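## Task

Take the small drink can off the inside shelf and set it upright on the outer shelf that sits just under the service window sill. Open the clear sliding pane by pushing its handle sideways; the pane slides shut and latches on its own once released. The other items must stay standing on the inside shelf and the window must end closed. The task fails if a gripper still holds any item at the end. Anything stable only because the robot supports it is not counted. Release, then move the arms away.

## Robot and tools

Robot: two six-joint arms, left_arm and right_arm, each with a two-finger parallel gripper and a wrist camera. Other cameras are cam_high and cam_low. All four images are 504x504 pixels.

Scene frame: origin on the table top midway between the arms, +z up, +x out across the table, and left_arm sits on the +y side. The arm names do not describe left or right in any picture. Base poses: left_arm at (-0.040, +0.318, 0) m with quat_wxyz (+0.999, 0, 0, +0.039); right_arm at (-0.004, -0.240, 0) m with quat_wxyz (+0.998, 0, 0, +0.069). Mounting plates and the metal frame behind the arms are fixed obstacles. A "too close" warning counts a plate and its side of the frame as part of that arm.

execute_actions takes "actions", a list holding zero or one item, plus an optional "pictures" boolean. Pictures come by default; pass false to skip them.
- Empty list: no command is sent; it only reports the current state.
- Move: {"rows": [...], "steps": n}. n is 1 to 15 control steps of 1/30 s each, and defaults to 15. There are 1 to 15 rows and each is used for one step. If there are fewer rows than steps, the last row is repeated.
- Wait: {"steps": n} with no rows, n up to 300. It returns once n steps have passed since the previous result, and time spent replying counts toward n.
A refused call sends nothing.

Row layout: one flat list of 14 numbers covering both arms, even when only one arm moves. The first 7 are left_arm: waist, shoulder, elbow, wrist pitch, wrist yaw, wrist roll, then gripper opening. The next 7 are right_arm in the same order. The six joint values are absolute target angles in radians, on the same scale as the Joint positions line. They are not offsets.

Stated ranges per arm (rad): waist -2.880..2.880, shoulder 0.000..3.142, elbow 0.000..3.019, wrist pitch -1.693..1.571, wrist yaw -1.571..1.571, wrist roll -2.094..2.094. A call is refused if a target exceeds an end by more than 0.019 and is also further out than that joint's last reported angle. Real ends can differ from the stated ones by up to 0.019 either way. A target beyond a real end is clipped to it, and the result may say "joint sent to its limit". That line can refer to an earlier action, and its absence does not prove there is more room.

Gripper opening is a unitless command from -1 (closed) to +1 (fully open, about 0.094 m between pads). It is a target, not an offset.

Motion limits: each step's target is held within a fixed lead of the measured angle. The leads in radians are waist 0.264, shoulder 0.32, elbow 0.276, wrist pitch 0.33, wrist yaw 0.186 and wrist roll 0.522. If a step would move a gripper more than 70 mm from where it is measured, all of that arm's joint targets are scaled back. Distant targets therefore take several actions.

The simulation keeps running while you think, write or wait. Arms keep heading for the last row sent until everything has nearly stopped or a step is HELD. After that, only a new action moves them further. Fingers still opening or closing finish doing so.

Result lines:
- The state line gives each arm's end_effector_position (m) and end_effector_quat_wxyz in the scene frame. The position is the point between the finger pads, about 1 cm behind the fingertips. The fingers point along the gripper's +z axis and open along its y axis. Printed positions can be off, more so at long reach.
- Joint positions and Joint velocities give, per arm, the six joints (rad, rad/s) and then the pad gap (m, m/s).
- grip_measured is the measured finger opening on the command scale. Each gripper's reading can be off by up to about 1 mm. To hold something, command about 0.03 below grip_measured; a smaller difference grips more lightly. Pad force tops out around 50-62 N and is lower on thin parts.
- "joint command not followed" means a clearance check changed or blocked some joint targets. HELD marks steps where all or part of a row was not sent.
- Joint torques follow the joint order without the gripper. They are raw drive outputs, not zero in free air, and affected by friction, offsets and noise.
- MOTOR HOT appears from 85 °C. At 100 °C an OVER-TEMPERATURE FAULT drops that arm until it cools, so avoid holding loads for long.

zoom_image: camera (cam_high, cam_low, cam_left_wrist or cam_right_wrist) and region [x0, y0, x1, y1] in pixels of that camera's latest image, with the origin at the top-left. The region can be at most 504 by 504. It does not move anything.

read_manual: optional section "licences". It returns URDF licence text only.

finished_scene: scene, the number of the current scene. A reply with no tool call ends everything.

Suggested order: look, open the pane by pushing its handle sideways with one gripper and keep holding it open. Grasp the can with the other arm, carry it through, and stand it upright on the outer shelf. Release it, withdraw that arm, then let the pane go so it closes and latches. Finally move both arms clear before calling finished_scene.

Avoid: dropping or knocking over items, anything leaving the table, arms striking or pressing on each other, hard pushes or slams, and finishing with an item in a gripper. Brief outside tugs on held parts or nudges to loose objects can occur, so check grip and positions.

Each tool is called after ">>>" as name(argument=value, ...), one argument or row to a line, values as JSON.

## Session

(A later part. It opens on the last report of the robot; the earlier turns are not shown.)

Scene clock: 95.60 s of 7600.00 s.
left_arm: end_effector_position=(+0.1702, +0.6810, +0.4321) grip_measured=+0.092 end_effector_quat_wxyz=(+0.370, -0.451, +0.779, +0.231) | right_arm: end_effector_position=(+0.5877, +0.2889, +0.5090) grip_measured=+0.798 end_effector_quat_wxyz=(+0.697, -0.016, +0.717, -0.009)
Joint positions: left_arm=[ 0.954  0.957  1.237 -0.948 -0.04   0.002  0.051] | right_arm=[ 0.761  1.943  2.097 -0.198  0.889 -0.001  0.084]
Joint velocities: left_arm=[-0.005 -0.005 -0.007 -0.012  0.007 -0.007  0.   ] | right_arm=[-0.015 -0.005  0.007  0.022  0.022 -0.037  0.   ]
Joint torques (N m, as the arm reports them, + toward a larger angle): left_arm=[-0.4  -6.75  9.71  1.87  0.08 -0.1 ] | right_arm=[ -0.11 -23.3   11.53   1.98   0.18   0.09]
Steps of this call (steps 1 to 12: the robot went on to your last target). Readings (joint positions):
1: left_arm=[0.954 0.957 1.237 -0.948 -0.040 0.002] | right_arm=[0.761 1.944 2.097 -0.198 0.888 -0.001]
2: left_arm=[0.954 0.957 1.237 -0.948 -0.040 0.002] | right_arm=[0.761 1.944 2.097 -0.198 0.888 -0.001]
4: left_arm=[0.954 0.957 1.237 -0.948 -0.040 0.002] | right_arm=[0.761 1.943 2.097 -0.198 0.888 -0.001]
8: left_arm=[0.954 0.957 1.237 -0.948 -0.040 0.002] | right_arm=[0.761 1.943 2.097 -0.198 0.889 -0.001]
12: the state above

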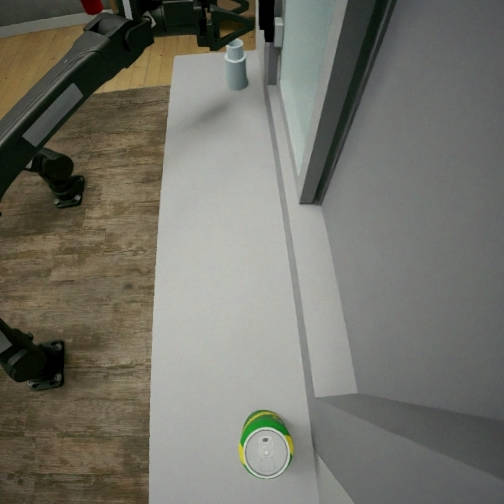

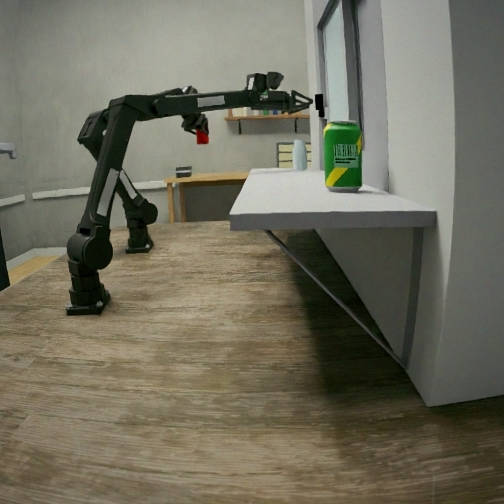

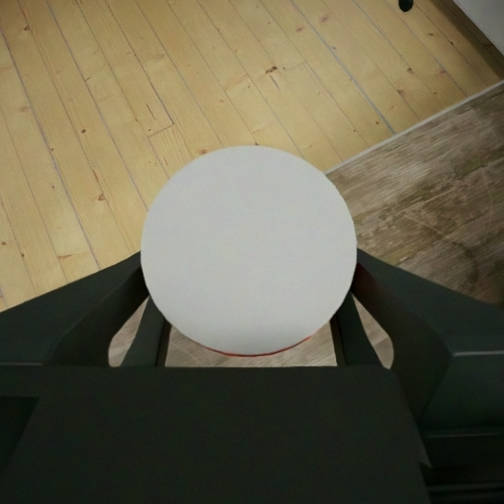

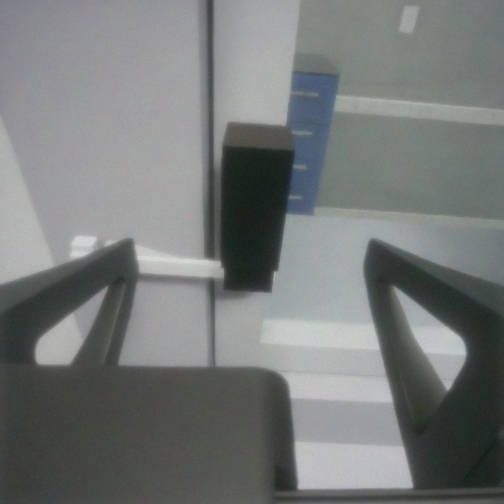

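>>> execute_actions(
  actions=[
    {"rows":[[0.95,0.95,1.25,-0.95,-0.04,0,0.05,0.74,1.98,2.18,-0.2,0.87,0,0.8],[0.95,0.95,1.25,-0.95,-0.04,0,0.05,0.72,2.01,2.22,-0.2,0.85,0,0.8],[0.95,0.95,1.25,-0.95,-0.04,0,0.05,0.705,2.04,2.26,-0.2,0.835,0,0.8]],"steps":15},
  ],
  pictures=false,
)

>>> execute_actions(
  actions=[
    {"steps":12},
  ],
)

Scene clock: 105.23 s of 7600.00 s.
left_arm: end_effector_position=(+0.1702, +0.6810, +0.4321) grip_measured=+0.092 end_effector_quat_wxyz=(+0.370, -0.451, +0.779, +0.231) | right_arm: end_effector_position=(+0.6262, +0.2807, +0.5259) grip_measured=+0.798 end_effector_quat_wxyz=(+0.710, -0.002, +0.704, +0.008)
Joint positions: left_arm=[ 0.954  0.957  1.237 -0.948 -0.04   0.002  0.051] | right_arm=[ 0.709  2.011  2.221 -0.198  0.833  0.     0.084]
Joint velocities: left_arm=[ 0.005 -0.015 -0.012 -0.017 -0.022 -0.066 -0.001] | right_arm=[ 0.005 -0.015 -0.002 -0.002  0.007  0.037 -0.   ]
Joint torques (N m, as the arm reports them, + toward a larger angle): left_arm=[-0.45 -6.85  9.71  1.87  0.09 -0.1 ] | right_arm=[ -0.51 -22.83  12.45   1.86   0.1    0.04]
Steps of this call (steps 1 to 15: the robot went on to your last target; steps 16 to 90: nothing new was sent; then 6.13 s passed at rest; steps 91 to 105: all 15 steps of this action). Readings (joint positions):
91: left_arm=[0.954 0.957 1.237 -0.948 -0.040 0.002] | right_arm=[0.760 1.944 2.101 -0.198 0.882 -0.001]
92: left_arm=[0.954 0.957 1.237 -0.948 -0.040 0.002] | right_arm=[0.758 1.951 2.116 -0.198 0.867 -0.001]
94: left_arm=[0.954 0.957 1.237 -0.948 -0.040 0.002] | right_arm=[0.751 1.983 2.179 -0.198 0.841 -0.001]
98: left_arm=[0.954 0.957 1.237 -0.948 -0.040 0.002] | right_arm=[0.725 2.006 2.217 -0.198 0.836 -0.001]
105: the state above

Scene clock: 105.63 s of 7600.00 s.
left_arm: end_effector_position=(+0.1702, +0.6810, +0.4321) grip_measured=+0.092 end_effector_quat_wxyz=(+0.370, -0.451, +0.779, +0.231) | right_arm: end_effector_position=(+0.6262, +0.2807, +0.5259) grip_measured=+0.798 end_effector_quat_wxyz=(+0.710, -0.002, +0.704, +0.008)
Joint positions: left_arm=[ 0.954  0.957  1.237 -0.948 -0.04   0.002  0.051] | right_arm=[ 0.709  2.011  2.221 -0.198  0.833  0.     0.084]
Joint velocities: left_arm=[-0.015 -0.005 -0.017  0.007 -0.066  0.081 -0.001] | right_arm=[-0.015  0.005 -0.002 -0.002 -0.022  0.007  0.   ]
Joint torques (N m, as the arm reports them, + toward a larger angle): left_arm=[-0.54 -6.84  9.67  1.87  0.08 -0.1 ] | right_arm=[  0.46 -22.27  12.26   1.92   0.15   0.09]
Steps of this call (steps 1 to 12: the robot went on to your last target). Readings (joint positions):
1: left_arm=[0.954 0.957 1.237 -0.948 -0.040 0.002] | right_arm=[0.709 2.011 2.221 -0.198 0.833 0.000]
2: left_arm=[0.954 0.957 1.237 -0.948 -0.040 0.002] | right_arm=[0.709 2.011 2.221 -0.198 0.833 0.000]
4: left_arm=[0.954 0.957 1.237 -0.948 -0.040 0.002] | right_arm=[0.709 2.011 2.221 -0.198 0.833 0.000]
8: left_arm=[0.954 0.957 1.237 -0.948 -0.040 0.002] | right_arm=[0.709 2.011 2.221 -0.198 0.833 0.000]
12: the state above

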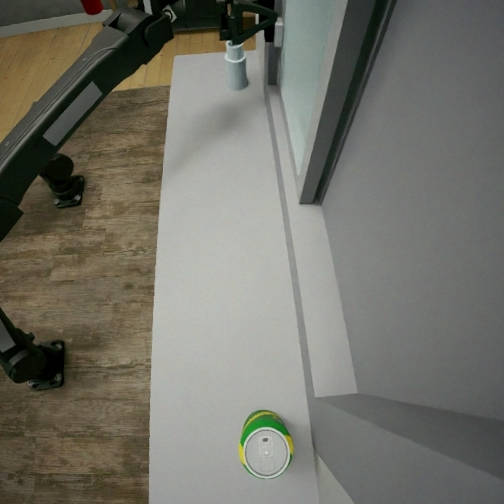

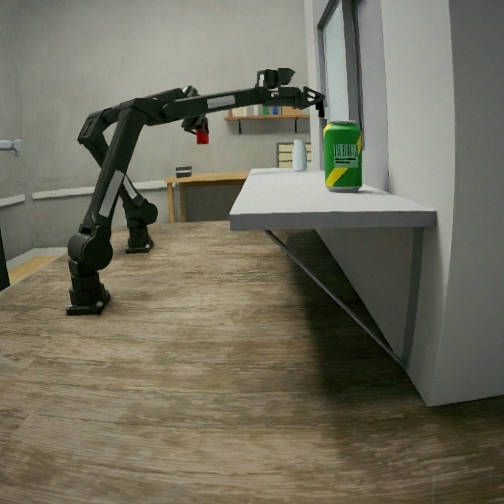

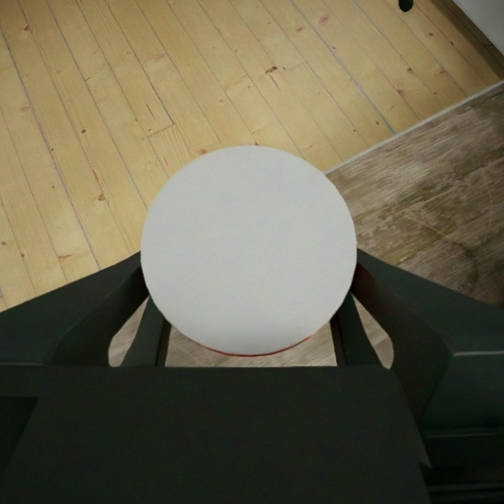

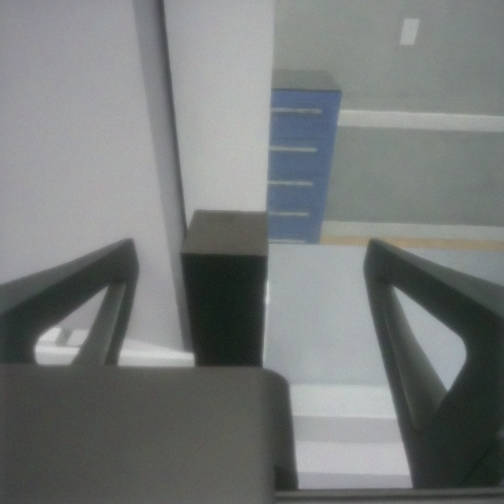

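>>> execute_actions(
  actions=[
    {"rows":[[0.95,0.95,1.25,-0.95,-0.04,0,0.05,0.715,2.06,2.26,-0.17,0.84,0,0.8],[0.95,0.95,1.25,-0.95,-0.04,0,0.05,0.715,2.06,2.26,-0.17,0.84,0,0.8],[0.95,0.95,1.25,-0.95,-0.04,0,0.05,0.715,2.06,2.26,-0.17,0.84,0,0.3],[0.95,0.95,1.25,-0.95,-0.04,0,0.05,0.715,2.06,2.26,-0.17,0.84,0,-0.2],[0.95,0.95,1.25,-0.95,-0.04,0,0.05,0.715,2.06,2.26,-0.17,0.84,0,-0.7]],"steps":15},
  ],
  pictures=false,
)

>>> execute_actions(
  actions=[
    {"steps":15},
  ],
)

Scene clock: 114.63 s of 7600.00 s.
left_arm: end_effector_position=(+0.1702, +0.6810, +0.4321) grip_measured=+0.092 end_effector_quat_wxyz=(+0.370, -0.451, +0.779, +0.231) | right_arm: end_effector_position=(+0.6262, +0.2876, +0.5201) grip_measured=-0.470 end_effector_quat_wxyz=(+0.712, +0.002, +0.702, +0.011)
Joint positions: left_arm=[ 0.954  0.957  1.237 -0.948 -0.04   0.002  0.051] | right_arm=[ 0.716  2.025  2.223 -0.176  0.842  0.002  0.025]
Joint velocities: left_arm=[-0.015  0.005 -0.012 -0.002  0.022 -0.007 -0.001] | right_arm=[-0.005  0.005 -0.007 -0.002 -0.037 -0.022  0.001]
Joint torques (N m, as the arm reports them, + toward a larger angle): left_arm=[-0.49 -6.82  9.7   1.88  0.08 -0.1 ] | right_arm=[ -0.97 -23.43  11.93   1.96  -0.03   0.02]
Steps of this call (steps 1 to 15: the robot went on to your last target; steps 16 to 90: nothing new was sent; then 5.50 s passed at rest; steps 91 to 105: all 15 steps of this action). Readings (joint positions):
91: left_arm=[0.954 0.957 1.237 -0.948 -0.040 0.002] | right_arm=[0.710 2.012 2.221 -0.196 0.834 0.000]
92: left_arm=[0.954 0.957 1.237 -0.948 -0.040 0.002] | right_arm=[0.710 2.013 2.221 -0.191 0.836 0.000]
94: left_arm=[0.954 0.957 1.237 -0.948 -0.040 0.002] | right_arm=[0.712 2.016 2.221 -0.185 0.837 0.000]
98: left_arm=[0.954 0.957 1.237 -0.948 -0.040 0.002] | right_arm=[0.716 2.025 2.222 -0.177 0.840 0.002]
105: the state above

Scene clock: 115.13 s of 7600.00 s.
left_arm: end_effector_position=(+0.1702, +0.6810, +0.4321) grip_measured=+0.092 end_effector_quat_wxyz=(+0.370, -0.451, +0.779, +0.231) | right_arm: end_effector_position=(+0.6262, +0.2876, +0.5201) grip_measured=-0.470 end_effector_quat_wxyz=(+0.712, +0.002, +0.702, +0.011)
Joint positions: left_arm=[ 0.954  0.957  1.237 -0.948 -0.04   0.002  0.051] | right_arm=[ 0.716  2.025  2.223 -0.176  0.842  0.002  0.025]
Joint velocities: left_arm=[-0.015 -0.005  0.017  0.007 -0.007  0.051  0.001] | right_arm=[-0.015 -0.005 -0.002 -0.007  0.037  0.007  0.001]
Joint torques (N m, as the arm reports them, + toward a larger angle): left_arm=[-0.54 -6.84  9.71  1.87  0.08 -0.1 ] | right_arm=[ -0.48 -21.92  12.11   2.16   0.04   0.03]
Steps of this call (steps 1 to 15: the robot went on to your last target). Readings (joint positions):
1: left_arm=[0.954 0.957 1.237 -0.948 -0.040 0.002] | right_arm=[0.716 2.025 2.223 -0.176 0.842 0.002]
2: left_arm=[0.954 0.957 1.237 -0.948 -0.040 0.002] | right_arm=[0.716 2.025 2.223 -0.176 0.842 0.002]
4: left_arm=[0.954 0.957 1.237 -0.948 -0.040 0.002] | right_arm=[0.716 2.025 2.223 -0.176 0.842 0.002]
8: left_arm=[0.954 0.957 1.237 -0.948 -0.040 0.002] | right_arm=[0.716 2.025 2.223 -0.176 0.842 0.002]
15: the state above
All arms were judged still, so your last target was given up. Only a new action makes them travel on or press farther. Fingers that are still opening or closing keep moving.

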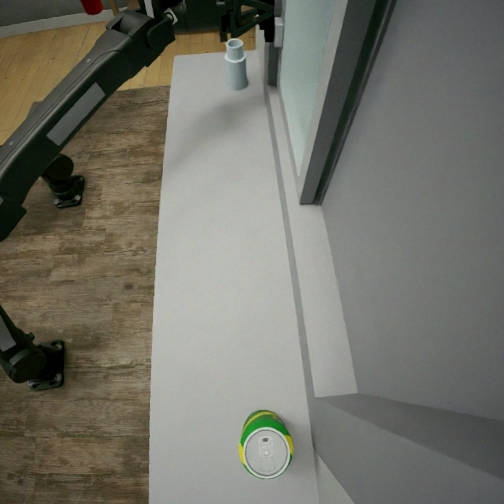

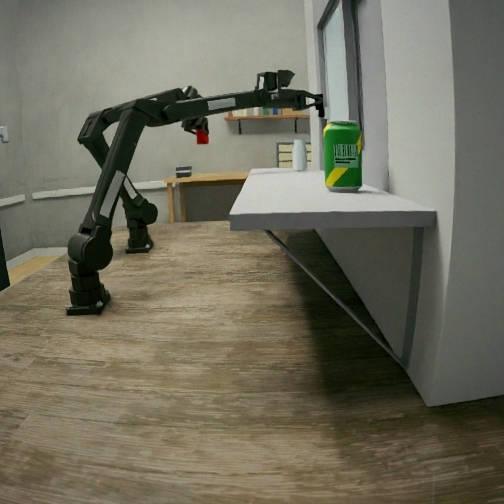

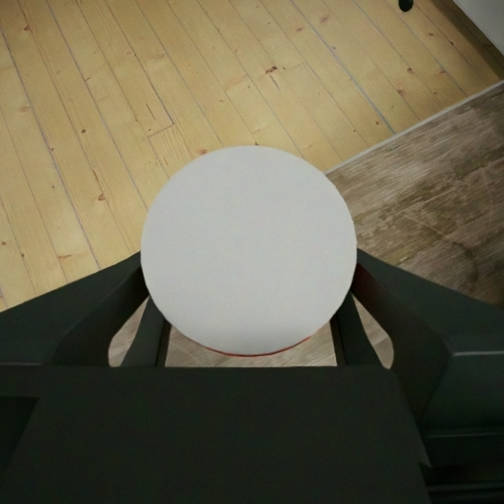

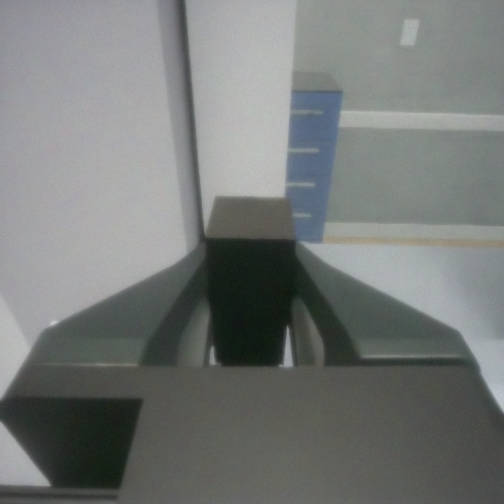

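Gripped. Slide.

>>> execute_actions(
  actions=[
    {"rows":[[0.95,0.95,1.25,-0.95,-0.04,0,0.05,0.69,2.0,2.15,-0.14,0.82,0,-0.7],[0.95,0.95,1.25,-0.95,-0.04,0,0.05,0.69,2.0,2.15,-0.14,0.82,0,-0.7],[0.95,0.95,1.25,-0.95,-0.04,0,0.05,0.66,1.93,2.05,-0.11,0.79,0,-0.7],[0.95,0.95,1.25,-0.95,-0.04,0,0.05,0.66,1.93,2.05,-0.11,0.79,0,-0.7],[0.95,0.95,1.25,-0.95,-0.04,0,0.05,0.62,1.84,1.93,-0.075,0.76,0,-0.7],[0.95,0.95,1.25,-0.95,-0.04,0,0.05,0.62,1.84,1.93,-0.075,0.76,0,-0.7],[0.95,0.95,1.25,-0.95,-0.04,0,0.05,0.58,1.78,1.85,-0.055,0.72,0,-0.7],[0.95,0.95,1.25,-0.95,-0.04,0,0.05,0.58,1.78,1.85,-0.055,0.72,0,-0.7],[0.95,0.95,1.25,-0.95,-0.04,0,0.05,0.54,1.73,1.77,-0.035,0.675,0,-0.7]],"steps":15},
  ],
  pictures=false,
)

>>> execute_actions(
  actions=[
    {"rows":[[0.95,0.95,1.25,-0.95,-0.04,0,0.05,0.495,1.675,1.69,-0.015,0.632,0,-0.7],[0.95,0.95,1.25,-0.95,-0.04,0,0.05,0.495,1.675,1.69,-0.015,0.632,0,-0.7],[0.95,0.95,1.25,-0.95,-0.04,0,0.05,0.44,1.63,1.63,-0.01,0.58,0,-0.7],[0.95,0.95,1.25,-0.95,-0.04,0,0.05,0.44,1.63,1.63,-0.01,0.58,0,-0.7],[0.95,0.95,1.25,-0.95,-0.04,0,0.05,0.39,1.585,1.58,0,0.53,0,-0.7],[0.95,0.95,1.25,-0.95,-0.04,0,0.05,0.39,1.585,1.58,0,0.53,0,-0.7],[0.95,0.95,1.25,-0.95,-0.04,0,0.05,0.34,1.54,1.535,0,0.477,0,-0.7]],"steps":15},
  ],
  pictures=false,
)

>>> execute_actions(
  actions=[
    {"rows":[[0.7,0.95,1.27,-0.95,-0.04,0,0.05,0.32,1.525,1.525,0,0.46,0,-0.7],[0.7,0.95,1.27,-0.95,-0.04,0,0.05,0.32,1.525,1.525,0,0.46,0,-0.7],[0.45,0.98,1.32,-0.97,-0.05,0,0.05,0.32,1.525,1.525,0,0.46,0,-0.7],[0.45,0.98,1.32,-0.97,-0.05,0,0.05,0.32,1.525,1.525,0,0.46,0,-0.7],[0.2,1.0,1.38,-1.0,-0.07,0,0.05,0.32,1.525,1.525,0,0.46,0,-0.7],[0.2,1.0,1.38,-1.0,-0.07,0,0.05,0.32,1.525,1.525,0,0.46,0,-0.7],[0.0,1.02,1.42,-1.02,-0.1,0,0.05,0.32,1.525,1.525,0,0.46,0,-0.7]],"steps":15},
  ],
  pictures=false,
)

>>> execute_actions(
  actions=[
    {"steps":20},
  ],
)

Scene clock: 144.93 s of 7600.00 s.
left_arm: end_effector_position=(+0.1702, +0.6810, +0.4321) grip_measured=+0.092 end_effector_quat_wxyz=(+0.370, -0.451, +0.779, +0.231) | right_arm: end_effector_position=(+0.6252, +0.1399, +0.5263) grip_measured=-0.472 end_effector_quat_wxyz=(+0.714, +0.012, +0.700, +0.012)
Joint positions: left_arm=[ 0.954  0.957  1.237 -0.948 -0.04   0.002  0.051] | right_arm=[ 0.556  1.705  1.769 -0.039  0.694  0.019  0.025]
Joint velocities: left_arm=[-0.015  0.005 -0.027  0.007 -0.081 -0.051 -0.001] | right_arm=[-0.386 -0.454 -0.427 -0.286  0.344 -0.33  -0.004]
Joint torques (N m, as the arm reports them, + toward a larger angle): left_arm=[-0.44 -6.78  9.68  1.87  0.08 -0.1 ] | right_arm=[ -0.2  -15.79  11.69   2.98  -1.23   0.37]
Steps of this call (steps 1 to 90: nothing new was sent; then 26.30 s passed at rest; steps 91 to 105: all 15 steps of this action). Readings (joint positions):
91: left_arm=[0.954 0.957 1.237 -0.948 -0.040 0.002] | right_arm=[0.715 2.022 2.213 -0.167 0.836 0.002]
92: left_arm=[0.954 0.957 1.237 -0.948 -0.040 0.002] | right_arm=[0.713 2.013 2.198 -0.151 0.824 0.005]
94: left_arm=[0.954 0.957 1.237 -0.948 -0.040 0.002] | right_arm=[0.701 1.980 2.137 -0.108 0.777 0.018]
98: left_arm=[0.954 0.957 1.237 -0.948 -0.040 0.002] | right_arm=[0.665 1.892 1.989 -0.025 0.689 0.057]
105: the state above

Scene clock: 145.43 s of 7600.00 s.
left_arm: end_effector_position=(+0.1702, +0.6810, +0.4321) grip_measured=+0.092 end_effector_quat_wxyz=(+0.370, -0.451, +0.779, +0.231) | right_arm: end_effector_position=(+0.6242, -0.0133, +0.5317) grip_measured=-0.473 end_effector_quat_wxyz=(+0.713, +0.012, +0.701, -0.003)
Joint positions: left_arm=[ 0.954  0.957  1.237 -0.948 -0.04   0.002  0.051] | right_arm=[ 0.33   1.481  1.517 -0.015  0.49   0.004  0.025]
Joint velocities: left_arm=[-0.015 -0.005 -0.007 -0.027  0.007 -0.007 -0.   ] | right_arm=[-0.132 -0.073 -0.056 -0.032 -0.051 -0.022 -0.001]
Joint torques (N m, as the arm reports them, + toward a larger angle): left_arm=[-0.46 -6.8   9.7   1.88  0.08 -0.11] | right_arm=[  1.38 -10.23  11.15   2.73  -0.44   0.04]
Steps of this call (steps 1 to 15: all 15 steps of this action). Readings (joint positions):
1: left_arm=[0.954 0.957 1.237 -0.948 -0.040 0.002] | right_arm=[0.541 1.686 1.745 -0.042 0.688 0.010]
2: left_arm=[0.954 0.957 1.237 -0.948 -0.040 0.002] | right_arm=[0.525 1.664 1.721 -0.039 0.660 0.009]
4: left_arm=[0.954 0.957 1.237 -0.948 -0.040 0.002] | right_arm=[0.494 1.628 1.674 -0.026 0.609 0.010]
8: left_arm=[0.954 0.957 1.237 -0.948 -0.040 0.002] | right_arm=[0.423 1.556 1.587 -0.002 0.516 0.014]
15: the state above

Scene clock: 145.93 s of 7600.00 s.
left_arm: end_effector_position=(+0.3828, +0.4317, +0.4355) grip_measured=+0.092 end_effector_quat_wxyz=(+0.404, -0.122, +0.902, +0.091) | right_arm: end_effector_position=(+0.6241, -0.0055, +0.5304) grip_measured=-0.473 end_effector_quat_wxyz=(+0.715, +0.004, +0.699, +0.007)
Joint positions: left_arm=[ 0.149  1.034  1.318 -1.006 -0.097  0.002  0.051] | right_arm=[ 0.337  1.485  1.515 -0.005  0.47   0.004  0.025]
Joint velocities: left_arm=[-1.695  0.034  0.066 -0.09   0.007 -0.051 -0.   ] | right_arm=[-0.005 -0.005 -0.007 -0.022  0.007  0.007 -0.   ]
Joint torques (N m, as the arm reports them, + toward a larger angle): left_arm=[ 0.01 -8.7  13.91  1.74 -0.08 -0.1 ] | right_arm=[ -1.23 -12.73   9.9    2.25  -0.38  -0.01]
Steps of this call (steps 1 to 15: all 15 steps of this action). Readings (joint positions):
1: left_arm=[0.941 0.957 1.237 -0.948 -0.049 0.002] | right_arm=[0.328 1.480 1.515 -0.016 0.477 0.004]
2: left_arm=[0.908 0.957 1.237 -0.948 -0.055 0.002] | right_arm=[0.328 1.480 1.515 -0.016 0.469 0.004]
4: left_arm=[0.800 0.961 1.238 -0.953 -0.055 0.002] | right_arm=[0.333 1.483 1.515 -0.012 0.466 0.004]
8: left_arm=[0.556 0.995 1.273 -0.988 -0.081 0.002] | right_arm=[0.337 1.485 1.515 -0.005 0.467 0.004]
15: the state above

Scene clock: 146.60 s of 7600.00 s.
left_arm: end_effector_position=(+0.3943, +0.3657, +0.4618) grip_measured=+0.092 end_effector_quat_wxyz=(+0.428, -0.053, +0.900, +0.060) | right_arm: end_effector_position=(+0.6241, -0.0055, +0.5304) grip_measured=-0.473 end_effector_quat_wxyz=(+0.715, +0.004, +0.699, +0.007)
Joint positions: left_arm=[-0.005  1.031  1.367 -1.018 -0.098  0.002  0.051] | right_arm=[ 0.337  1.485  1.515 -0.005  0.47   0.004  0.025]
Joint velocities: left_arm=[ 0.005 -0.024 -0.007 -0.002 -0.051 -0.037  0.   ] | right_arm=[-0.015 -0.005 -0.017 -0.007  0.051  0.037  0.001]
Joint torques (N m, as the arm reports them, + toward a larger angle): left_arm=[ 0.02 -8.24 12.47  1.84 -0.04 -0.1 ] | right_arm=[ -1.39 -13.    10.2    2.23  -0.35   0.02]
Steps of this call (steps 1 to 20: the robot went on to your last target). Readings (joint positions):
1: left_arm=[0.094 1.035 1.322 -1.009 -0.096 0.002] | right_arm=[0.337 1.485 1.515 -0.005 0.470 0.004]
2: left_arm=[0.044 1.036 1.328 -1.013 -0.095 0.002] | right_arm=[0.337 1.485 1.515 -0.005 0.470 0.004]
4: left_arm=[-0.021 1.036 1.343 -1.017 -0.092 0.002] | right_arm=[0.337 1.485 1.515 -0.005 0.470 0.004]
8: left_arm=[-0.025 1.033 1.366 -1.017 -0.095 0.002] | right_arm=[0.337 1.485 1.515 -0.005 0.470 0.004]
20: the state above

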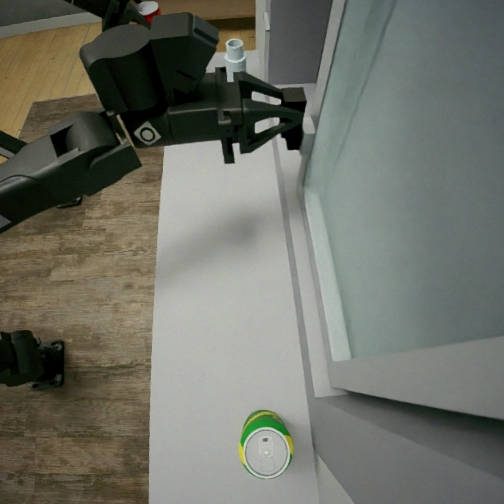

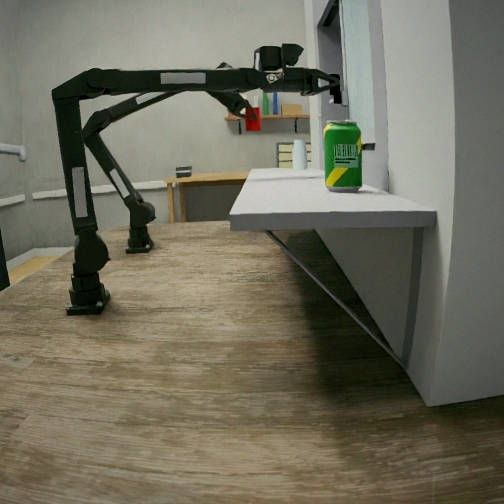

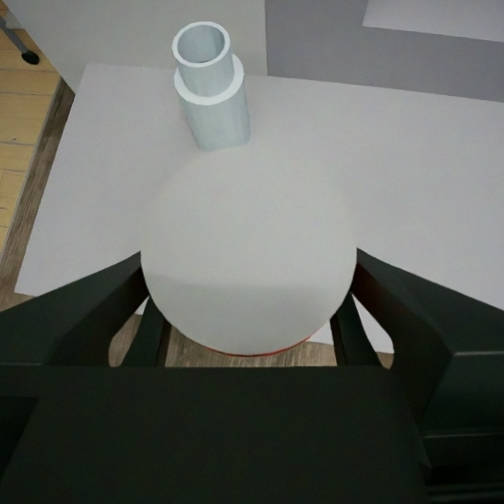

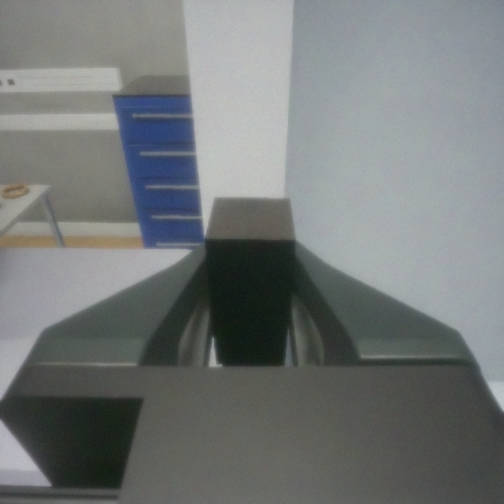

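>>> execute_actions(
  actions=[
    {"rows":[[-0.1,1.08,1.44,-1.0,-0.15,0,0.05,0.32,1.525,1.525,0,0.46,0,-0.7],[-0.1,1.08,1.44,-1.0,-0.15,0,0.05,0.32,1.525,1.525,0,0.46,0,-0.7],[-0.2,1.15,1.48,-0.95,-0.18,0,0.05,0.32,1.525,1.525,0,0.46,0,-0.7],[-0.2,1.15,1.48,-0.95,-0.18,0,0.05,0.32,1.525,1.525,0,0.46,0,-0.7],[-0.25,1.24,1.52,-0.92,-0.2,0,0.05,0.32,1.525,1.525,0,0.46,0,-0.7],[-0.25,1.24,1.52,-0.92,-0.2,0,0.05,0.32,1.525,1.525,0,0.46,0,-0.7],[-0.25,1.35,1.65,-0.92,-0.2,0,0.05,0.32,1.525,1.525,0,0.46,0,-0.7]],"steps":15},
  ],
  pictures=false,
)

>>> execute_actions(
  actions=[
    {"steps":12},
  ],
)

Scene clock: 174.07 s of 7600.00 s.
left_arm: end_effector_position=(+0.5368, +0.2439, +0.4309) grip_measured=+0.092 end_effector_quat_wxyz=(+0.414, +0.045, +0.908, +0.051) | right_arm: end_effector_position=(+0.6241, -0.0055, +0.5304) grip_measured=-0.473 end_effector_quat_wxyz=(+0.715, +0.004, +0.699, +0.007)
Joint positions: left_arm=[-0.262  1.401  1.603 -0.929 -0.195  0.002  0.051] | right_arm=[ 0.337  1.485  1.515 -0.005  0.47   0.004  0.025]
Joint velocities: left_arm=[ 0.015  0.181  0.002 -0.012  0.022 -0.037 -0.001] | right_arm=[-0.005 -0.005  0.007  0.007  0.095  0.022  0.001]
Joint torques (N m, as the arm reports them, + toward a larger angle): left_arm=[  0.43 -20.94  12.22   2.14  -0.21  -0.12] | right_arm=[ -1.17 -12.91  10.2    1.81  -0.42   0.03]
Steps of this call (steps 1 to 15: the robot went on to your last target; steps 16 to 90: nothing new was sent; then 23.97 s passed at rest; steps 91 to 105: all 15 steps of this action). Readings (joint positions):
91: left_arm=[-0.013 1.034 1.368 -1.018 -0.123 0.002] | right_arm=[0.337 1.485 1.515 -0.005 0.470 0.004]
92: left_arm=[-0.027 1.039 1.374 -1.018 -0.145 0.002] | right_arm=[0.337 1.485 1.515 -0.005 0.470 0.004]
94: left_arm=[-0.085 1.068 1.395 -1.007 -0.176 0.002] | right_arm=[0.337 1.485 1.515 -0.005 0.470 0.004]
98: left_arm=[-0.217 1.200 1.488 -0.973 -0.193 0.002] | right_arm=[0.337 1.485 1.515 -0.005 0.470 0.004]
105: the state above

Scene clock: 174.47 s of 7600.00 s.
left_arm: end_effector_position=(+0.5239, +0.2479, +0.4543) grip_measured=+0.092 end_effector_quat_wxyz=(+0.433, +0.041, +0.899, +0.050) | right_arm: end_effector_position=(+0.6241, -0.0055, +0.5304) grip_measured=-0.473 end_effector_quat_wxyz=(+0.715, +0.004, +0.699, +0.007)
Joint positions: left_arm=[-0.259  1.358  1.603 -0.929 -0.197  0.002  0.051] | right_arm=[ 0.337  1.485  1.515 -0.005  0.47   0.004  0.025]
Joint velocities: left_arm=[ 0.005 -0.034 -0.017  0.017 -0.051 -0.022  0.001] | right_arm=[-0.005 -0.005  0.002 -0.007 -0.095  0.051 -0.001]
Joint torques (N m, as the arm reports them, + toward a larger angle): left_arm=[  0.41 -14.3   12.19   2.19  -0.16  -0.11] | right_arm=[ -0.97 -13.3   10.44   1.96  -0.35  -0.01]
Steps of this call (steps 1 to 12: the robot went on to your last target). Readings (joint positions):
1: left_arm=[-0.261 1.403 1.603 -0.929 -0.196 0.002] | right_arm=[0.337 1.485 1.515 -0.005 0.470 0.004]
2: left_arm=[-0.260 1.403 1.603 -0.929 -0.196 0.002] | right_arm=[0.337 1.485 1.515 -0.005 0.470 0.004]
4: left_arm=[-0.259 1.395 1.603 -0.929 -0.197 0.002] | right_arm=[0.337 1.485 1.515 -0.005 0.470 0.004]
8: left_arm=[-0.259 1.372 1.603 -0.929 -0.197 0.002] | right_arm=[0.337 1.485 1.515 -0.005 0.470 0.004]
12: the state above

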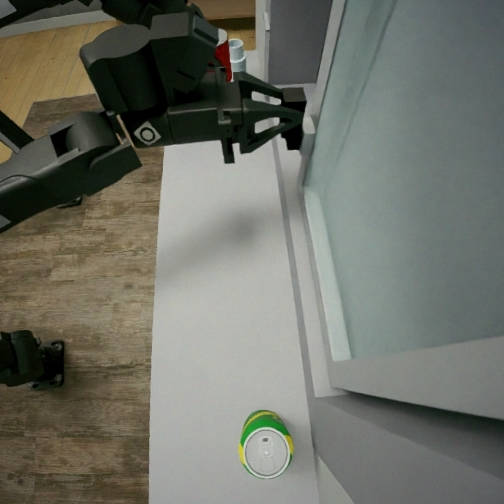

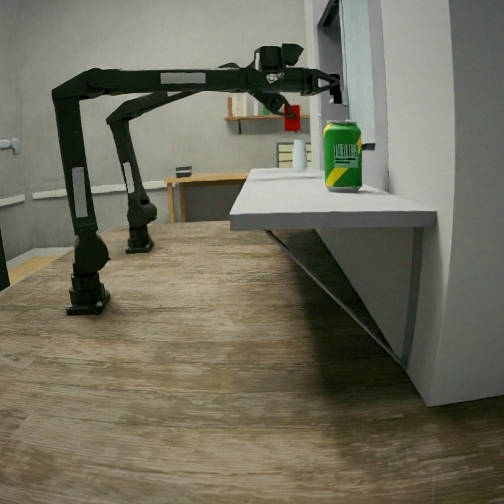

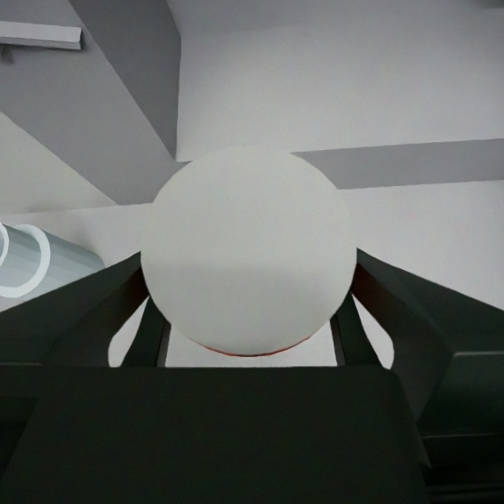

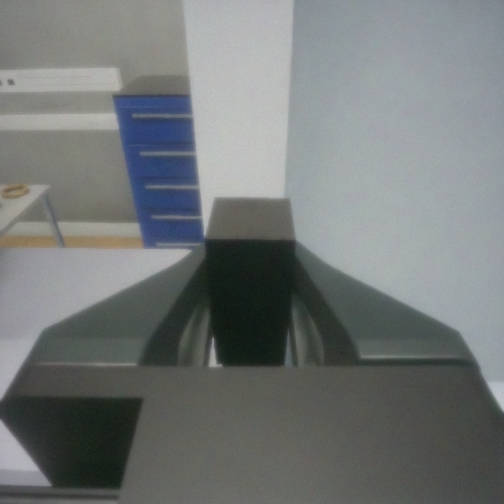

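>>> execute_actions(
  actions=[
    {"rows":[[-0.29,1.35,1.7,-0.95,-0.22,0,0.05,0.32,1.525,1.525,0,0.46,0,-0.7],[-0.33,1.35,1.72,-0.97,-0.24,0,0.05,0.32,1.525,1.525,0,0.46,0,-0.7],[-0.34,1.40,1.78,-0.98,-0.25,0,0.05,0.32,1.525,1.525,0,0.46,0,-0.7]],"steps":15},
  ],
  pictures=false,
)

>>> execute_actions(
  actions=[
    {"steps":12},
  ],
)

Scene clock: 184.00 s of 7600.00 s.
left_arm: end_effector_position=(+0.5276, +0.2038, +0.4962) grip_measured=+0.092 end_effector_quat_wxyz=(+0.455, +0.066, +0.887, +0.050) | right_arm: end_effector_position=(+0.6241, -0.0055, +0.5304) grip_measured=-0.473 end_effector_quat_wxyz=(+0.715, +0.004, +0.699, +0.007)
Joint positions: left_arm=[-0.348  1.398  1.733 -0.978 -0.248  0.002  0.051] | right_arm=[ 0.337  1.485  1.515 -0.005  0.47   0.004  0.025]
Joint velocities: left_arm=[ 0.005 -0.005 -0.012 -0.002  0.007 -0.007 -0.001] | right_arm=[ 0.005 -0.005 -0.002  0.002  0.007 -0.037 -0.001]
Joint torques (N m, as the arm reports them, + toward a larger angle): left_arm=[  0.45 -13.9   12.06   1.92  -0.14  -0.11] | right_arm=[ -0.79 -13.41  10.38   2.34  -0.43  -0.06]
Steps of this call (steps 1 to 30: the robot went on to your last target; steps 31 to 90: nothing new was sent; then 6.03 s passed at rest; steps 91 to 105: all 15 steps of this action). Readings (joint positions):
91: left_arm=[-0.261 1.357 1.607 -0.933 -0.206 0.002] | right_arm=[0.337 1.485 1.515 -0.005 0.470 0.004]
92: left_arm=[-0.267 1.360 1.615 -0.945 -0.224 0.002] | right_arm=[0.337 1.485 1.515 -0.005 0.470 0.004]
94: left_arm=[-0.288 1.375 1.660 -0.974 -0.247 0.002] | right_arm=[0.337 1.485 1.515 -0.005 0.470 0.004]
98: left_arm=[-0.338 1.397 1.729 -0.977 -0.248 0.002] | right_arm=[0.337 1.485 1.515 -0.005 0.470 0.004]
105: the state above

Scene clock: 184.40 s of 7600.00 s.
left_arm: end_effector_position=(+0.5276, +0.2038, +0.4962) grip_measured=+0.092 end_effector_quat_wxyz=(+0.455, +0.066, +0.887, +0.050) | right_arm: end_effector_position=(+0.6241, -0.0055, +0.5304) grip_measured=-0.473 end_effector_quat_wxyz=(+0.715, +0.004, +0.699, +0.007)
Joint positions: left_arm=[-0.348  1.398  1.733 -0.978 -0.248  0.002  0.051] | right_arm=[ 0.337  1.485  1.515 -0.005  0.47   0.004  0.025]
Joint velocities: left_arm=[ 0.005 -0.015 -0.017 -0.012  0.007 -0.022  0.001] | right_arm=[ 0.005 -0.005 -0.012 -0.027 -0.037 -0.037  0.   ]
Joint torques (N m, as the arm reports them, + toward a larger angle): left_arm=[  0.25 -14.    12.     1.9   -0.15  -0.11] | right_arm=[ -1.44 -12.87  10.19   2.08  -0.39  -0.07]
Steps of this call (steps 1 to 12: the robot went on to your last target). Readings (joint positions):
1: left_arm=[-0.348 1.398 1.733 -0.978 -0.248 0.002] | right_arm=[0.337 1.485 1.515 -0.005 0.470 0.004]
2: left_arm=[-0.348 1.398 1.733 -0.978 -0.248 0.002] | right_arm=[0.337 1.485 1.515 -0.005 0.470 0.004]
4: left_arm=[-0.348 1.398 1.733 -0.978 -0.248 0.002] | right_arm=[0.337 1.485 1.515 -0.005 0.470 0.004]
8: left_arm=[-0.348 1.398 1.733 -0.978 -0.248 0.002] | right_arm=[0.337 1.485 1.515 -0.005 0.470 0.004]
12: the state above

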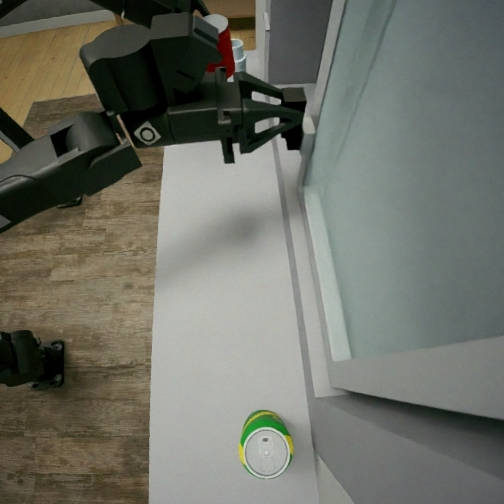

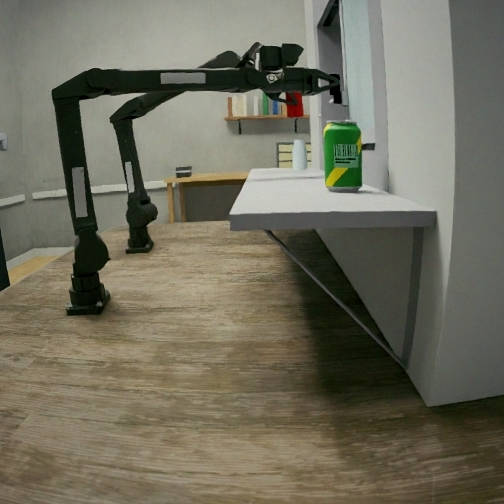

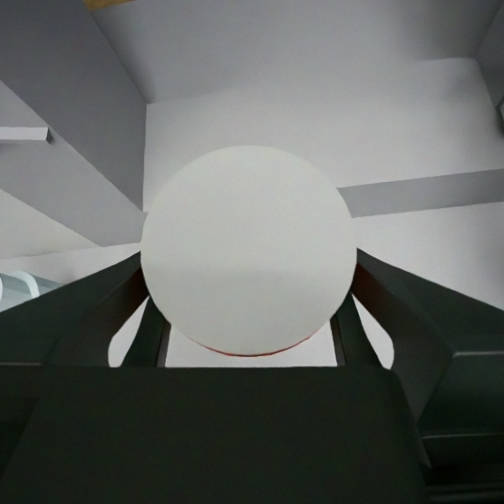

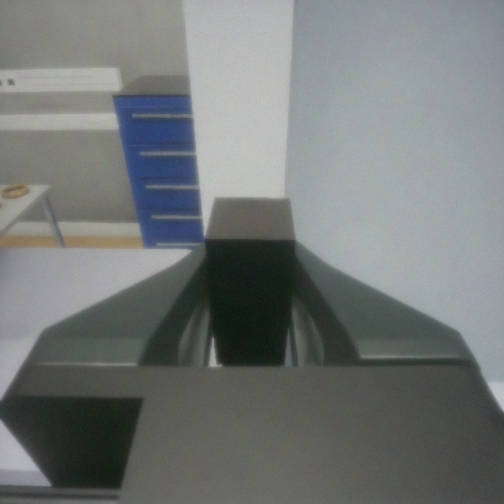

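>>> execute_actions(
  actions=[
    {"rows":[[-0.33,1.48,1.84,-0.98,-0.24,0,0.05,0.32,1.525,1.525,0,0.46,0,-0.7],[-0.33,1.48,1.84,-0.98,-0.24,0,0.05,0.32,1.525,1.525,0,0.46,0,-0.7],[-0.31,1.57,1.95,-0.99,-0.23,0,0.05,0.32,1.525,1.525,0,0.46,0,-0.7],[-0.31,1.57,1.95,-0.99,-0.23,0,0.05,0.32,1.525,1.525,0,0.46,0,-0.7],[-0.29,1.66,2.06,-1.01,-0.21,0,0.05,0.32,1.525,1.525,0,0.46,0,-0.7],[-0.29,1.66,2.06,-1.01,-0.21,0,0.05,0.32,1.525,1.525,0,0.46,0,-0.7],[-0.28,1.75,2.17,-1.03,-0.2,0,0.05,0.32,1.525,1.525,0,0.46,0,-0.7]],"steps":15},
  ],
  pictures=false,
)

>>> execute_actions(
  actions=[
    {"steps":15},
  ],
)

Scene clock: 202.53 s of 7600.00 s.
left_arm: end_effector_position=(+0.6713, +0.2088, +0.4565) grip_measured=+0.092 end_effector_quat_wxyz=(+0.430, +0.048, +0.900, +0.049) | right_arm: end_effector_position=(+0.6241, -0.0055, +0.5304) grip_measured=-0.473 end_effector_quat_wxyz=(+0.715, +0.004, +0.699, +0.007)
Joint positions: left_arm=[-0.277  1.793  2.131 -1.031 -0.202  0.002  0.051] | right_arm=[ 0.337  1.485  1.515 -0.005  0.47   0.004  0.025]
Joint velocities: left_arm=[ 0.005  0.21  -0.017 -0.071 -0.022 -0.007 -0.   ] | right_arm=[ 0.005  0.005  0.007 -0.007  0.037 -0.022 -0.002]
Joint torques (N m, as the arm reports them, + toward a larger angle): left_arm=[ -0.21 -27.29  11.43   2.09   0.06  -0.11] | right_arm=[ -1.29 -14.11  10.05   2.15  -0.41  -0.05]
Steps of this call (steps 1 to 15: the robot went on to your last target; steps 16 to 90: nothing new was sent; then 14.63 s passed at rest; steps 91 to 105: all 15 steps of this action). Readings (joint positions):
91: left_arm=[-0.348 1.404 1.739 -0.981 -0.245 0.002] | right_arm=[0.337 1.485 1.515 -0.005 0.470 0.004]
92: left_arm=[-0.346 1.415 1.756 -0.985 -0.243 0.002] | right_arm=[0.337 1.485 1.515 -0.005 0.470 0.004]
94: left_arm=[-0.340 1.470 1.832 -0.996 -0.233 0.002] | right_arm=[0.337 1.485 1.515 -0.005 0.470 0.004]
98: left_arm=[-0.310 1.650 2.066 -1.013 -0.204 0.002] | right_arm=[0.337 1.485 1.515 -0.005 0.470 0.004]
105: the state above

Scene clock: 203.03 s of 7600.00 s.
left_arm: end_effector_position=(+0.6617, +0.2104, +0.4755) grip_measured=+0.092 end_effector_quat_wxyz=(+0.441, +0.047, +0.895, +0.047) | right_arm: end_effector_position=(+0.6241, -0.0055, +0.5304) grip_measured=-0.473 end_effector_quat_wxyz=(+0.715, +0.004, +0.699, +0.007)
Joint positions: left_arm=[-0.277  1.765  2.131 -1.033 -0.2    0.002  0.051] | right_arm=[ 0.337  1.485  1.515 -0.005  0.47   0.004  0.025]
Joint velocities: left_arm=[-0.015 -0.024 -0.012 -0.012  0.095 -0.007 -0.001] | right_arm=[-0.005 -0.015 -0.002  0.007 -0.051 -0.022  0.   ]
Joint torques (N m, as the arm reports them, + toward a larger angle): left_arm=[ -0.36 -22.93  11.44   2.04  -0.02  -0.11] | right_arm=[ -0.54 -12.55  10.42   2.13  -0.3    0.01]
Steps of this call (steps 1 to 15: the robot went on to your last target). Readings (joint positions):
1: left_arm=[-0.277 1.798 2.131 -1.032 -0.202 0.002] | right_arm=[0.337 1.485 1.515 -0.005 0.470 0.004]
2: left_arm=[-0.277 1.799 2.131 -1.033 -0.201 0.002] | right_arm=[0.337 1.485 1.515 -0.005 0.470 0.004]
4: left_arm=[-0.277 1.797 2.131 -1.033 -0.200 0.002] | right_arm=[0.337 1.485 1.515 -0.005 0.470 0.004]
8: left_arm=[-0.277 1.780 2.131 -1.033 -0.200 0.002] | right_arm=[0.337 1.485 1.515 -0.005 0.470 0.004]
15: the state above

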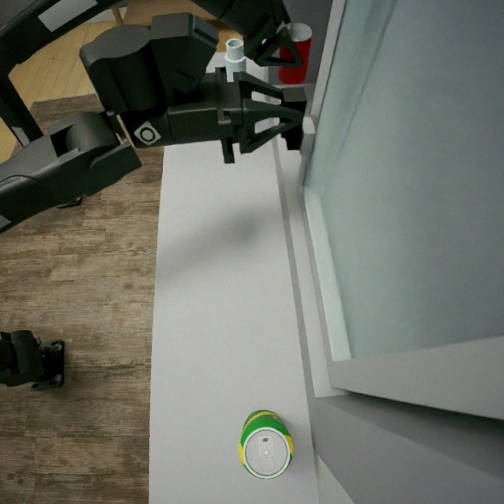

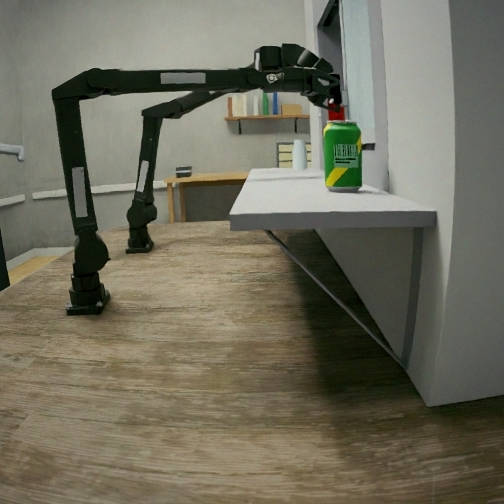

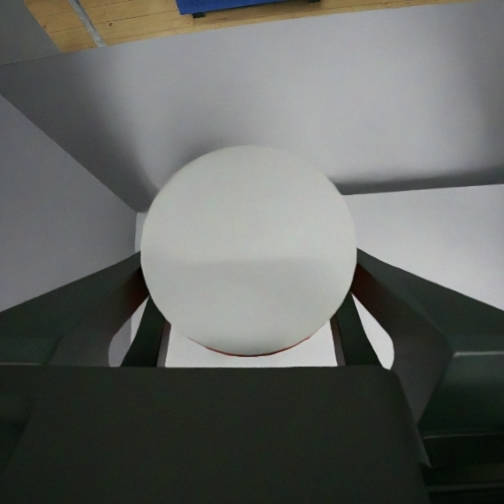

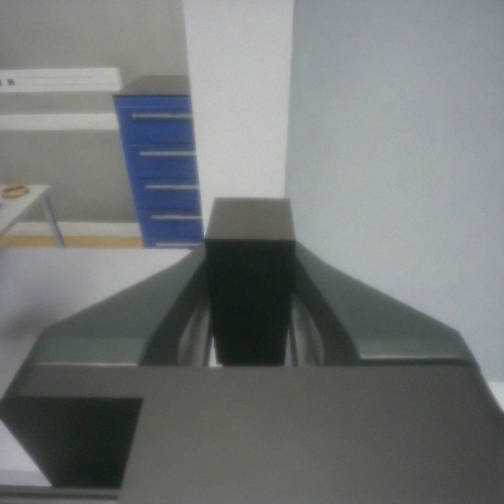

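>>> execute_actions(
  actions=[
    {"rows":[[-0.27,1.82,2.27,-1.08,-0.19,0,0.05,0.32,1.525,1.525,0,0.46,0,-0.7],[-0.27,1.82,2.27,-1.08,-0.19,0,0.05,0.32,1.525,1.525,0,0.46,0,-0.7],[-0.26,1.9,2.4,-1.13,-0.18,0,0.05,0.32,1.525,1.525,0,0.46,0,-0.7],[-0.26,1.9,2.4,-1.13,-0.18,0,0.05,0.32,1.525,1.525,0,0.46,0,-0.7],[-0.25,1.97,2.51,-1.17,-0.17,0,0.05,0.32,1.525,1.525,0,0.46,0,-0.7],[-0.25,1.97,2.51,-1.17,-0.17,0,0.05,0.32,1.525,1.525,0,0.46,0,-0.7],[-0.24,2.04,2.62,-1.2,-0.17,0,0.05,0.32,1.525,1.525,0,0.46,0,-0.7]],"steps":15},
  ],
  pictures=false,
)

>>> execute_actions(
  actions=[
    {"steps":20},
  ],
)

Scene clock: 220.40 s of 7600.00 s.
left_arm: end_effector_position=(+0.7318, +0.2171, +0.4729) grip_measured=+0.092 end_effector_quat_wxyz=(+0.435, +0.039, +0.898, +0.041) | right_arm: end_effector_position=(+0.6241, -0.0055, +0.5304) grip_measured=-0.473 end_effector_quat_wxyz=(+0.715, +0.004, +0.699, +0.007)
Joint positions: left_arm=[-0.244  2.049  2.57  -1.198 -0.171  0.002  0.051] | right_arm=[ 0.337  1.485  1.515 -0.005  0.47   0.004  0.025]
Joint velocities: left_arm=[ 0.054  0.161 -0.002 -0.046 -0.037  0.007 -0.001] | right_arm=[ 0.005 -0.015  0.017 -0.022  0.007  0.022 -0.001]
Joint torques (N m, as the arm reports them, + toward a larger angle): left_arm=[ -0.37 -26.97  11.65   1.98   0.04  -0.11] | right_arm=[ -0.16 -12.26  10.33   2.32  -0.37   0.03]
Steps of this call (steps 1 to 15: the robot went on to your last target; steps 16 to 90: nothing new was sent; then 13.87 s passed at rest; steps 91 to 105: all 15 steps of this action). Readings (joint positions):
91: left_arm=[-0.277 1.770 2.142 -1.045 -0.196 0.002] | right_arm=[0.337 1.485 1.515 -0.005 0.470 0.004]
92: left_arm=[-0.277 1.782 2.168 -1.062 -0.193 0.002] | right_arm=[0.337 1.485 1.515 -0.005 0.470 0.004]
94: left_arm=[-0.277 1.833 2.268 -1.106 -0.184 0.002] | right_arm=[0.337 1.485 1.515 -0.005 0.470 0.004]
98: left_arm=[-0.268 1.970 2.515 -1.169 -0.171 0.002] | right_arm=[0.337 1.485 1.515 -0.005 0.470 0.004]
105: the state above

Scene clock: 221.07 s of 7600.00 s.
left_arm: end_effector_position=(+0.7343, +0.2188, +0.4667) grip_measured=+0.092 end_effector_quat_wxyz=(+0.431, +0.038, +0.901, +0.042) | right_arm: end_effector_position=(+0.6241, -0.0055, +0.5304) grip_measured=-0.473 end_effector_quat_wxyz=(+0.715, +0.004, +0.699, +0.007)
Joint positions: left_arm=[-0.242  2.057  2.57  -1.2   -0.171  0.002  0.051] | right_arm=[ 0.337  1.485  1.515 -0.005  0.47   0.004  0.025]
Joint velocities: left_arm=[-0.015  0.005 -0.012 -0.012  0.022 -0.051  0.   ] | right_arm=[ 0.015 -0.005  0.012  0.012 -0.095 -0.007 -0.001]
Joint torques (N m, as the arm reports them, + toward a larger angle): left_arm=[ -0.04 -26.91  11.67   1.91   0.03  -0.11] | right_arm=[ -0.52 -12.4   10.45   2.14  -0.4    0.05]
Steps of this call (steps 1 to 15: the robot went on to your last target; steps 16 to 20: nothing new was sent). Readings (joint positions):
1: left_arm=[-0.243 2.054 2.570 -1.199 -0.171 0.002] | right_arm=[0.337 1.485 1.515 -0.005 0.470 0.004]
2: left_arm=[-0.242 2.056 2.570 -1.200 -0.171 0.002] | right_arm=[0.337 1.485 1.515 -0.005 0.470 0.004]
4: left_arm=[-0.242 2.057 2.570 -1.200 -0.171 0.002] | right_arm=[0.337 1.485 1.515 -0.005 0.470 0.004]
8: left_arm=[-0.242 2.057 2.570 -1.200 -0.171 0.002] | right_arm=[0.337 1.485 1.515 -0.005 0.470 0.004]
20: the state above
All arms were judged still, so your last target was given up. Only a new action makes them travel on or press farther. Fingers that are still opening or closing keep moving.

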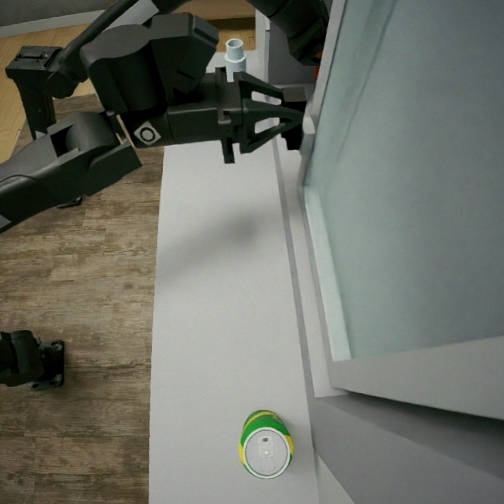

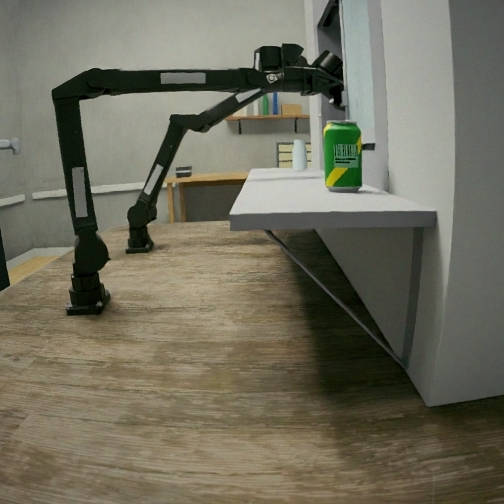

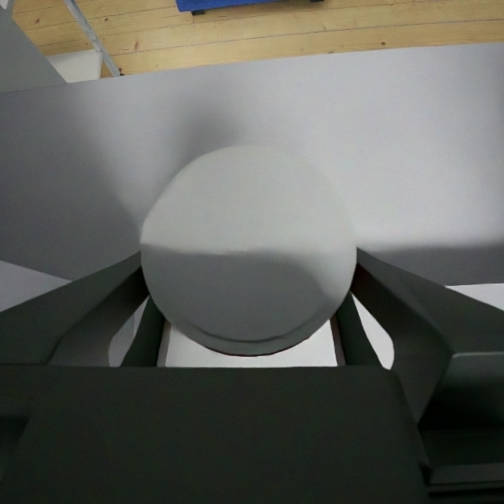

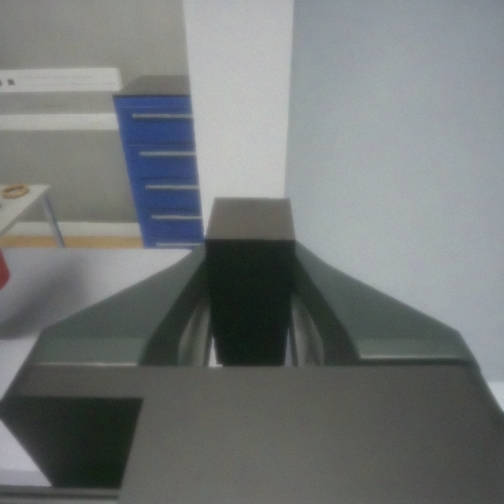

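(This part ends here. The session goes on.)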